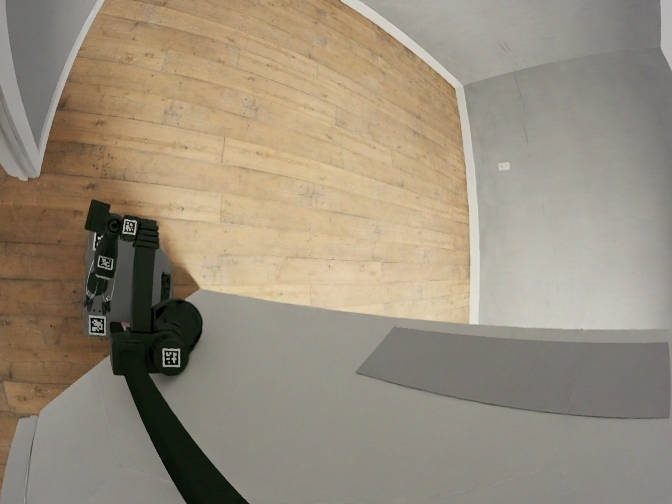

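execute_actions --actions '[{"r1":{"base":{"translate_m":-0.08}},"r2":{"joints":{"arm_m":0.005,"wrist_yaw_rad":1.5}},"r3":{"base":{"translate_m":-0.1}}}]' --cameras '[]'

execute_actions --actions '[{"r2":{"base":{"rotate_rad":1.4},"joints":{"wrist_yaw_rad":2.6,"lift_m":0.7,"head_pan_rad":0,"head_tilt_rad":-0.9}},"r3":{"base":{"rotate_rad":-1.05}}}]' --cameras '[]'

execute_actions --actions '[{"r2":{"base":{"translate_m":0.35},"joints":{"lift_m":0.29}},"r3":{"base":{"translate_m":-0.5}}}]' --cameras '["r3_nav_camera","r2_nav_camera"]'

execute_actions --actions '[{"r2":{"base":{"translate_m":1}}}]' --cameras '[]'

execute_actions --actions '[{"r2":{"base":{"translate_m":0.75}}}]' --cameras '[]'

execute_actions --actions '[{"r2":{"base":{"rotate_rad":1.85}}}]' --cameras '["r2_nav_camera"]'

Scene clock: 118.60 s.
r1.base_odometry: x=-2.511 y=-1.756 heading=+1.899 (m, m, rad; r1's odometry frame)
r1.turned_by_wheels: +0.000 (rad since the last result)
r1.turned_by_imu: +0.002 (rad since the last result)
r1.base_tilt: forward=+0.1 right=+0.1 (deg)
r1.lidar_m: 0.96 1.25 1.28 1.65 1.54 1.28 0.28 0.26 0.26 0.32 0.66 0.99
r1.head_depth_mm: 918 1064 1286 1628 1541 1315 1154 / - 311 1186 1490 1536 1309 1145 / - 291 333 411 1420 1298 1160 / - - 309 372 472 641 921 / - - 295 342 425 554 783 / - - 285 318 385 489 674 / - - - 299 353 438 581
r1.base_status: done
r1.joint_positions: lift_m=+0.280 arm_m=-0.001 wrist_yaw_rad=+3.050 wrist_pitch_rad=-0.583 wrist_roll_rad=+0.016 gripper_m=+0.037 head_pan_rad=-2.994 head_tilt_rad=-0.795
r1.joint_status: not commanded
r1.motor_effort: left_wheel=-11(25) right_wheel=+1(11) lift_m=+32(32) arm_m=+1(0) wrist_yaw_rad=+0(1) wrist_pitch_rad=+6(6) wrist_roll_rad=+0(1) gripper_m=-1(0) head_pan_rad=-4(3) head_tilt_rad=-2(2) (%)
r1.hand_pose: x=-0.0028 y=+0.0555 z=+0.2578 quat_wxyz=(+0.236, +0.691, +0.170, +0.662) (m; r1's base frame)
r1.wrist_depth_mm: - - - - - - 949 / 835 808 - 797 806 779 775 / 664 646 - 650 641 646 630 / 566 552 547 558 555 555 533 / 489 509 - - 499 473 477 / - - - - - 425 414 / - - - - 374 375 374
r2.base_odometry: x=-0.591 y=-1.233 heading=+0.360 (m, m, rad; r2's odometry frame)
r2.turned_by_wheels: +0.000 (rad since the last result)
r2.turned_by_imu: +0.000 (rad since the last result)
r2.base_tilt: forward=+1.1 right=+1.4 (deg)
r2.lidar_m: 1.94 2.00 2.70 3.64 1.59 1.25 1.19 0.70 0.50 0.48 0.50 0.67
r2.head_depth_mm: 933 1032 947 694 600 684 - / 939 1028 949 691 584 699 - / 933 1022 951 695 582 690 - / 933 1024 949 693 582 696 825 / 931 1021 948 692 582 694 822 / 924 1015 951 695 583 692 775 / 926 1017 956 697 584 687 768
r2.base_status: not commanded
r2.joint_positions: lift_m=+0.879 arm_m=+0.005 wrist_yaw_rad=+1.499 wrist_pitch_rad=-0.026 wrist_roll_rad=+0.018 gripper_m=+0.083 head_pan_rad=-1.563 head_tilt_rad=-0.593
r2.joint_status: all done
r2.on_its_own: gripper_m is held at +0.082, not at your +0.075, by its stall guard, which is not easing now
r2.motor_effort: left_wheel=-2(3) right_wheel=+4(3) lift_m=+33(33) arm_m=-4(4) wrist_yaw_rad=+2(3) wrist_pitch_rad=+14(14) wrist_roll_rad=+0(0) gripper_m=-24(23) head_pan_rad=-6(4) head_tilt_rad=-3(3) (%)
r2.hand_pose: x=+0.2335 y=-0.1686 z=+0.9874 quat_wxyz=(+0.520, +0.493, -0.515, +0.471) (m; r2's base frame)
r2.wrist_depth_mm: - - - - - - - / - - - - - - - / - - 189 - - - - / - - 163 189 865 708 717 / - - 156 193 183 142 380 / - - 158 155 156 135 319 / - - 157 159 158 463 374
r3.base_odometry: x=+2.324 y=+4.276 heading=-2.269 (m, m, rad; r3's odometry frame)
r3.turned_by_wheels: +0.000 (rad since the last result)
r3.turned_by_imu: +0.001 (rad since the last result)
r3.base_tilt: forward=+1.7 right=-0.8 (deg)
r3.lidar_m: 1.87 1.73 0.34 0.24 0.23 0.24 0.32 2.82 2.13 2.01 0.61 0.53
r3.head_depth_mm: 2339 2574 368 389 427 472 527 / 2356 2648 2238 1803 1421 605 683 / 2363 2658 2239 1803 1519 1307 1143 / 2436 2708 2260 1808 1520 1304 1147 / 2441 2689 2249 1811 1521 1310 1149 / 2454 2680 2225 1805 1527 1312 1153 / 2513 2732 2245 1824 1516 1308 1153
r3.base_status: done
r3.joint_positions: lift_m=+0.280 arm_m=+0.000 wrist_yaw_rad=+3.036 wrist_pitch_rad=-0.529 wrist_roll_rad=+0.014 gripper_m=+0.037 head_pan_rad=-2.994 head_tilt_rad=-0.796
r3.joint_status: not commanded
r3.motor_effort: left_wheel=-1(17) right_wheel=-15(28) lift_m=+25(25) arm_m=+1(1) wrist_yaw_rad=-1(0) wrist_pitch_rad=+5(5) wrist_roll_rad=+0(0) gripper_m=+0(1) head_pan_rad=-3(3) head_tilt_rad=-1(1) (%)
r3.hand_pose: x=+0.0008 y=+0.0627 z=+0.2686 quat_wxyz=(+0.222, +0.696, +0.147, +0.667) (m; r3's base frame)
r3.wrist_depth_mm: 203 - 275 322 410 566 - / 216 236 304 362 469 674 858 / 231 257 343 406 552 700 691 / 250 287 388 466 565 577 580 / 268 306 - - 513 502 499 / - - - - 429 435 436 / - - - - 390 388 389
pictures: none
No camera images: the call's "cameras" was empty. Leave "cameras" out to get every camera's image.

Scene clock: 121.77 s.
r1.base_odometry: x=-2.511 y=-1.756 heading=+1.899 (m, m, rad; r1's odometry frame)
r1.turned_by_wheels: +0.000 (rad since the last result)
r1.turned_by_imu: +0.001 (rad since the last result)
r1.base_tilt: forward=+0.2 right=+0.2 (deg)
r1.lidar_m: 0.97 1.25 1.28 1.65 1.54 1.28 0.28 0.26 0.26 0.32 0.66 0.99
r1.head_depth_mm: 919 1065 1288 1615 1543 1325 1150 / - 310 1188 1483 1529 1310 1143 / - 291 333 411 1425 1300 1156 / - - 309 372 472 640 924 / - - 295 342 425 555 785 / - - 285 318 385 490 673 / - - - 298 353 438 581
r1.base_status: not commanded
r1.joint_positions: lift_m=+0.280 arm_m=-0.001 wrist_yaw_rad=+3.050 wrist_pitch_rad=-0.583 wrist_roll_rad=+0.016 gripper_m=+0.037 head_pan_rad=-2.994 head_tilt_rad=-0.795
r1.joint_status: not commanded
r1.motor_effort: left_wheel=-11(11) right_wheel=+0(0) lift_m=+32(32) arm_m=+0(0) wrist_yaw_rad=+0(0) wrist_pitch_rad=+5(6) wrist_roll_rad=+0(0) gripper_m=+0(1) head_pan_rad=-4(3) head_tilt_rad=-2(2) (%)
r1.hand_pose: x=-0.0028 y=+0.0555 z=+0.2578 quat_wxyz=(+0.236, +0.691, +0.170, +0.662) (m; r1's base frame)
r1.wrist_depth_mm: - - - - - - 935 / 830 824 - 813 829 796 750 / 680 662 - 656 651 641 615 / 561 563 551 538 562 546 544 / 489 517 - - 482 473 465 / - - - - - 417 415 / - - - - 374 377 376
r2.base_odometry: x=-0.591 y=-1.233 heading=+1.760 (m, m, rad; r2's odometry frame)
r2.turned_by_wheels: +1.400 (rad since the last result)
r2.turned_by_imu: +1.417 (rad since the last result)
r2.base_tilt: forward=+1.1 right=+1.3 (deg)
r2.lidar_m: 3.64 1.53 1.33 1.19 0.86 0.54 0.48 0.48 0.58 1.12 1.95 2.36
r2.head_depth_mm: 3029 2432 1953 1681 1461 1285 1161 / 3008 2401 1968 1672 1474 1298 1157 / 2997 2380 1956 1661 1459 1292 1160 / 2996 2368 1978 1662 1460 1296 1141 / 2980 2376 1967 1681 1459 1292 421 / 3030 2362 1987 1674 1458 1296 419 / 2997 2380 1951 1673 1459 1293 1156
r2.base_status: done
r2.joint_positions: lift_m=+0.700 arm_m=+0.005 wrist_yaw_rad=+2.598 wrist_pitch_rad=-0.027 wrist_roll_rad=+0.018 gripper_m=+0.083 head_pan_rad=-0.007 head_tilt_rad=-0.889
r2.joint_status: all done
r2.on_its_own: gripper_m is held at +0.082, not at your +0.075, by its stall guard, which is not easing now
r2.motor_effort: left_wheel=-2(5) right_wheel=+4(7) lift_m=+16(28) arm_m=-3(4) wrist_yaw_rad=+1(4) wrist_pitch_rad=+15(14) wrist_roll_rad=+0(0) gripper_m=-23(23) head_pan_rad=+5(58) head_tilt_rad=-6(26) (%)
r2.hand_pose: x=+0.1109 y=+0.0684 z=+0.8082 quat_wxyz=(+0.198, +0.689, -0.182, +0.673) (m; r2's base frame)
r2.wrist_depth_mm: 961 - - - - - - / 968 - - - - - - / - - 192 - - - - / 981 - 162 189 - - - / 998 - 155 194 183 142 - / - - 156 156 155 135 - / - - 156 158 158 - -
r3.base_odometry: x=+2.324 y=+4.276 heading=+2.965 (m, m, rad; r3's odometry frame)
r3.turned_by_wheels: -1.050 (rad since the last result)
r3.turned_by_imu: -1.027 (rad since the last result)
r3.base_tilt: forward=+1.7 right=-0.7 (deg)
r3.lidar_m: 0.61 0.53 1.88 1.73 0.38 0.28 0.28 0.29 2.76 2.81 2.13 2.01
r3.head_depth_mm: - - - 310 374 471 637 / - - 287 321 389 495 663 / - - 291 332 406 522 688 / - - 295 344 424 552 796 / - - 301 357 443 586 871 / - - 308 371 465 625 993 / - 286 318 383 490 686 1153
r3.base_status: done
r3.joint_positions: lift_m=+0.280 arm_m=+0.000 wrist_yaw_rad=+3.036 wrist_pitch_rad=-0.529 wrist_roll_rad=+0.014 gripper_m=+0.037 head_pan_rad=-2.994 head_tilt_rad=-0.796
r3.joint_status: not commanded
r3.on_its_own: right_wheel is at rest, and its effort (-26) is outside its rest range (-18 to +18)
r3.motor_effort: left_wheel=-4(17) right_wheel=-26(38) lift_m=+25(25) arm_m=+0(0) wrist_yaw_rad=+0(0) wrist_pitch_rad=+5(5) wrist_roll_rad=+0(0) gripper_m=+0(0) head_pan_rad=-3(4) head_tilt_rad=-1(1) (%)
r3.hand_pose: x=+0.0008 y=+0.0627 z=+0.2686 quat_wxyz=(+0.222, +0.696, +0.147, +0.667) (m; r3's base frame)
r3.wrist_depth_mm: 373 - - - - - - / 367 480 888 876 855 852 857 / 361 506 699 693 695 692 690 / 357 537 590 589 590 582 581 / 348 502 - - 509 500 502 / - - - - 424 436 438 / - - - - 387 389 385
pictures: none
No camera images: the call's "cameras" was empty. Leave "cameras" out to get every camera's image.

Scene clock: 132.57 s.
r1.base_odometry: x=-2.511 y=-1.756 heading=+1.899 (m, m, rad; r1's odometry frame)
r1.turned_by_wheels: +0.000 (rad since the last result)
r1.turned_by_imu: +0.003 (rad since the last result)
r1.base_tilt: forward=+0.2 right=+0.1 (deg)
r1.lidar_m: 0.96 1.25 1.28 1.65 1.53 1.28 0.28 0.26 0.26 0.32 0.66 1.00
r1.head_depth_mm: 915 1069 1283 1620 1544 1315 1149 / - 311 1188 1485 1528 1312 1141 / - 291 333 411 1423 1299 1163 / - - 309 372 472 640 923 / - - 295 341 425 554 783 / - - 285 317 385 490 674 / - - - 299 352 439 580
r1.base_status: not commanded
r1.joint_positions: lift_m=+0.280 arm_m=-0.001 wrist_yaw_rad=+3.050 wrist_pitch_rad=-0.583 wrist_roll_rad=+0.016 gripper_m=+0.037 head_pan_rad=-2.994 head_tilt_rad=-0.795
r1.joint_status: not commanded
r1.motor_effort: left_wheel=-11(10) right_wheel=+0(0) lift_m=+32(32) arm_m=+0(1) wrist_yaw_rad=+0(0) wrist_pitch_rad=+6(6) wrist_roll_rad=-1(1) gripper_m=-1(1) head_pan_rad=-3(3) head_tilt_rad=-2(2) (%)
r1.hand_pose: x=-0.0028 y=+0.0555 z=+0.2578 quat_wxyz=(+0.236, +0.691, +0.170, +0.662) (m; r1's base frame)
r1.wrist_depth_mm: - - - - - - 950 / 847 807 - 778 793 771 774 / 653 669 - 657 648 657 633 / 566 570 546 549 545 540 534 / 489 505 - - 490 470 467 / - - - - - 416 425 / - - - - 375 378 370
r2.base_odometry: x=-0.657 y=-0.890 heading=+1.759 (m, m, rad; r2's odometry frame)
r2.turned_by_wheels: +0.000 (rad since the last result)
r2.turned_by_imu: +0.001 (rad since the last result)
r2.base_tilt: forward=+1.1 right=+1.4 (deg)
r2.lidar_m: 3.29 0.84 0.91 1.26 1.26 0.92 0.83 0.83 1.01 1.88 1.88 2.27
r2.head_depth_mm: 3009 2407 1965 1669 1461 1286 1163 / 3024 2385 1955 1664 1465 1279 1153 / 3027 2391 1975 1670 1461 1284 1152 / 3056 2365 1954 1687 1463 1285 1155 / 3065 2383 1950 1675 1459 1286 1164 / 3051 2355 1925 1666 1469 1288 1159 / 2938 2369 1964 1655 1460 1297 1160
r2.base_status: done
r2.joint_positions: lift_m=+0.290 arm_m=+0.005 wrist_yaw_rad=+2.598 wrist_pitch_rad=-0.027 wrist_roll_rad=+0.018 gripper_m=+0.083 head_pan_rad=-0.007 head_tilt_rad=-0.890
r2.joint_status: all done
r2.on_its_own: gripper_m is held at +0.082, not at your +0.075, by its stall guard, which is not easing now
r2.motor_effort: left_wheel=-2(7) right_wheel=+4(7) lift_m=+15(16) arm_m=-4(3) wrist_yaw_rad=+1(2) wrist_pitch_rad=+15(15) wrist_roll_rad=+0(0) gripper_m=-23(23) head_pan_rad=+4(5) head_tilt_rad=-4(4) (%)
r2.hand_pose: x=+0.1108 y=+0.0684 z=+0.3981 quat_wxyz=(+0.198, +0.689, -0.182, +0.673) (m; r2's base frame)
r2.wrist_depth_mm: - - - - 888 - - / - - - - 920 - - / - - 192 - 924 - - / - - 164 189 871 - - / - - 156 193 182 142 - / 898 972 157 156 164 135 939 / 690 694 156 157 158 651 674
r3.base_odometry: x=+2.686 y=+4.212 heading=+3.002 (m, m, rad; r3's odometry frame)
r3.turned_by_wheels: +0.037 (rad since the last result)
r3.turned_by_imu: +0.099 (rad since the last result)
r3.base_tilt: forward=+1.7 right=-0.7 (deg)
r3.lidar_m: 0.81 0.90 2.05 0.33 0.26 0.26 0.28 0.42 2.61 2.73 2.33 1.90
r3.head_depth_mm: - - 290 320 366 429 518 / - 288 315 359 419 502 619 / 288 308 352 410 489 607 768 / 302 343 397 472 586 763 1092 / 336 393 475 1727 1492 1317 1150 / 2825 2881 2255 1816 1519 1311 1154 / 2551 2731 2232 1820 1517 1313 1148
r3.base_status: translate_m time_out (by the wheels' count: -0.3681 of -0.5000)
r3.joint_positions: lift_m=+0.280 arm_m=+0.000 wrist_yaw_rad=+3.036 wrist_pitch_rad=-0.529 wrist_roll_rad=+0.013 gripper_m=+0.037 head_pan_rad=-2.998 head_tilt_rad=-0.795
r3.joint_status: not commanded
r3.motor_effort: left_wheel=-4(100) right_wheel=-8(100) lift_m=+25(30) arm_m=+1(0) wrist_yaw_rad=+0(10) wrist_pitch_rad=+5(7) wrist_roll_rad=+1(1) gripper_m=+0(0) head_pan_rad=-2(3) head_tilt_rad=-2(3) (%)
r3.hand_pose: x=+0.0008 y=+0.0627 z=+0.2686 quat_wxyz=(+0.222, +0.696, +0.147, +0.667) (m; r3's base frame)
r3.wrist_depth_mm: 231 - 389 531 - - - / 241 273 426 600 852 874 861 / 253 297 474 644 689 698 694 / 265 326 536 580 588 580 580 / 276 336 - - 514 492 501 / - - - - 424 436 436 / - - - - 389 390 388
pictures: r2_nav_camera (sideways: a quarter turn counterclockwise sets it upright), r3_nav_camera (sideways: a quarter turn counterclockwise sets it upright)
camera_calibration (this result's frames):
r2_nav_camera: T_world_to_cam=[[0.775289, 0.000617957, 0.631606, -0.782385], [-0.0208844, -0.999428, 0.0266132, 0.0147431], [0.631261, -0.0338237, -0.774833, 0.965629], [0, 0, 0, 1]] pos_world=[-0.00268154, 0.0478792, 1.24197]
r3_nav_camera: T_world_to_cam=[[-0.749534, -0.0653687, 0.658731, -0.808513], [-0.134704, 0.989353, -0.0550939, 0.125209], [-0.648116, -0.130028, -0.750359, 0.933395], [0, 0, 0, 1]] pos_world=[0.0158066, -0.0553599, 1.23987]
Images, in order (width x height): r2_nav_camera 672x504, r3_nav_camera 672x504.

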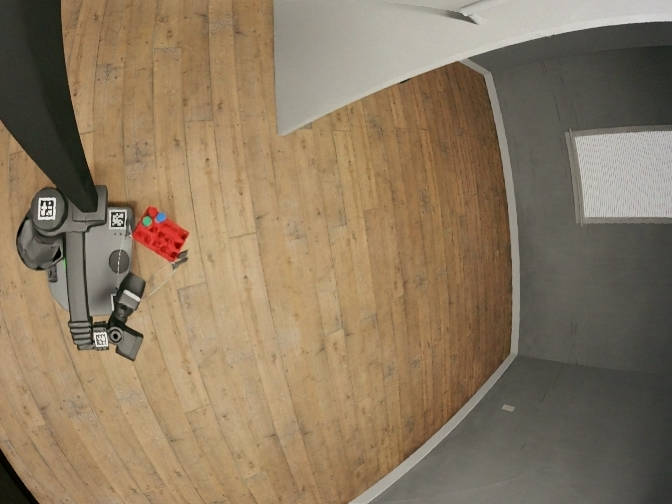

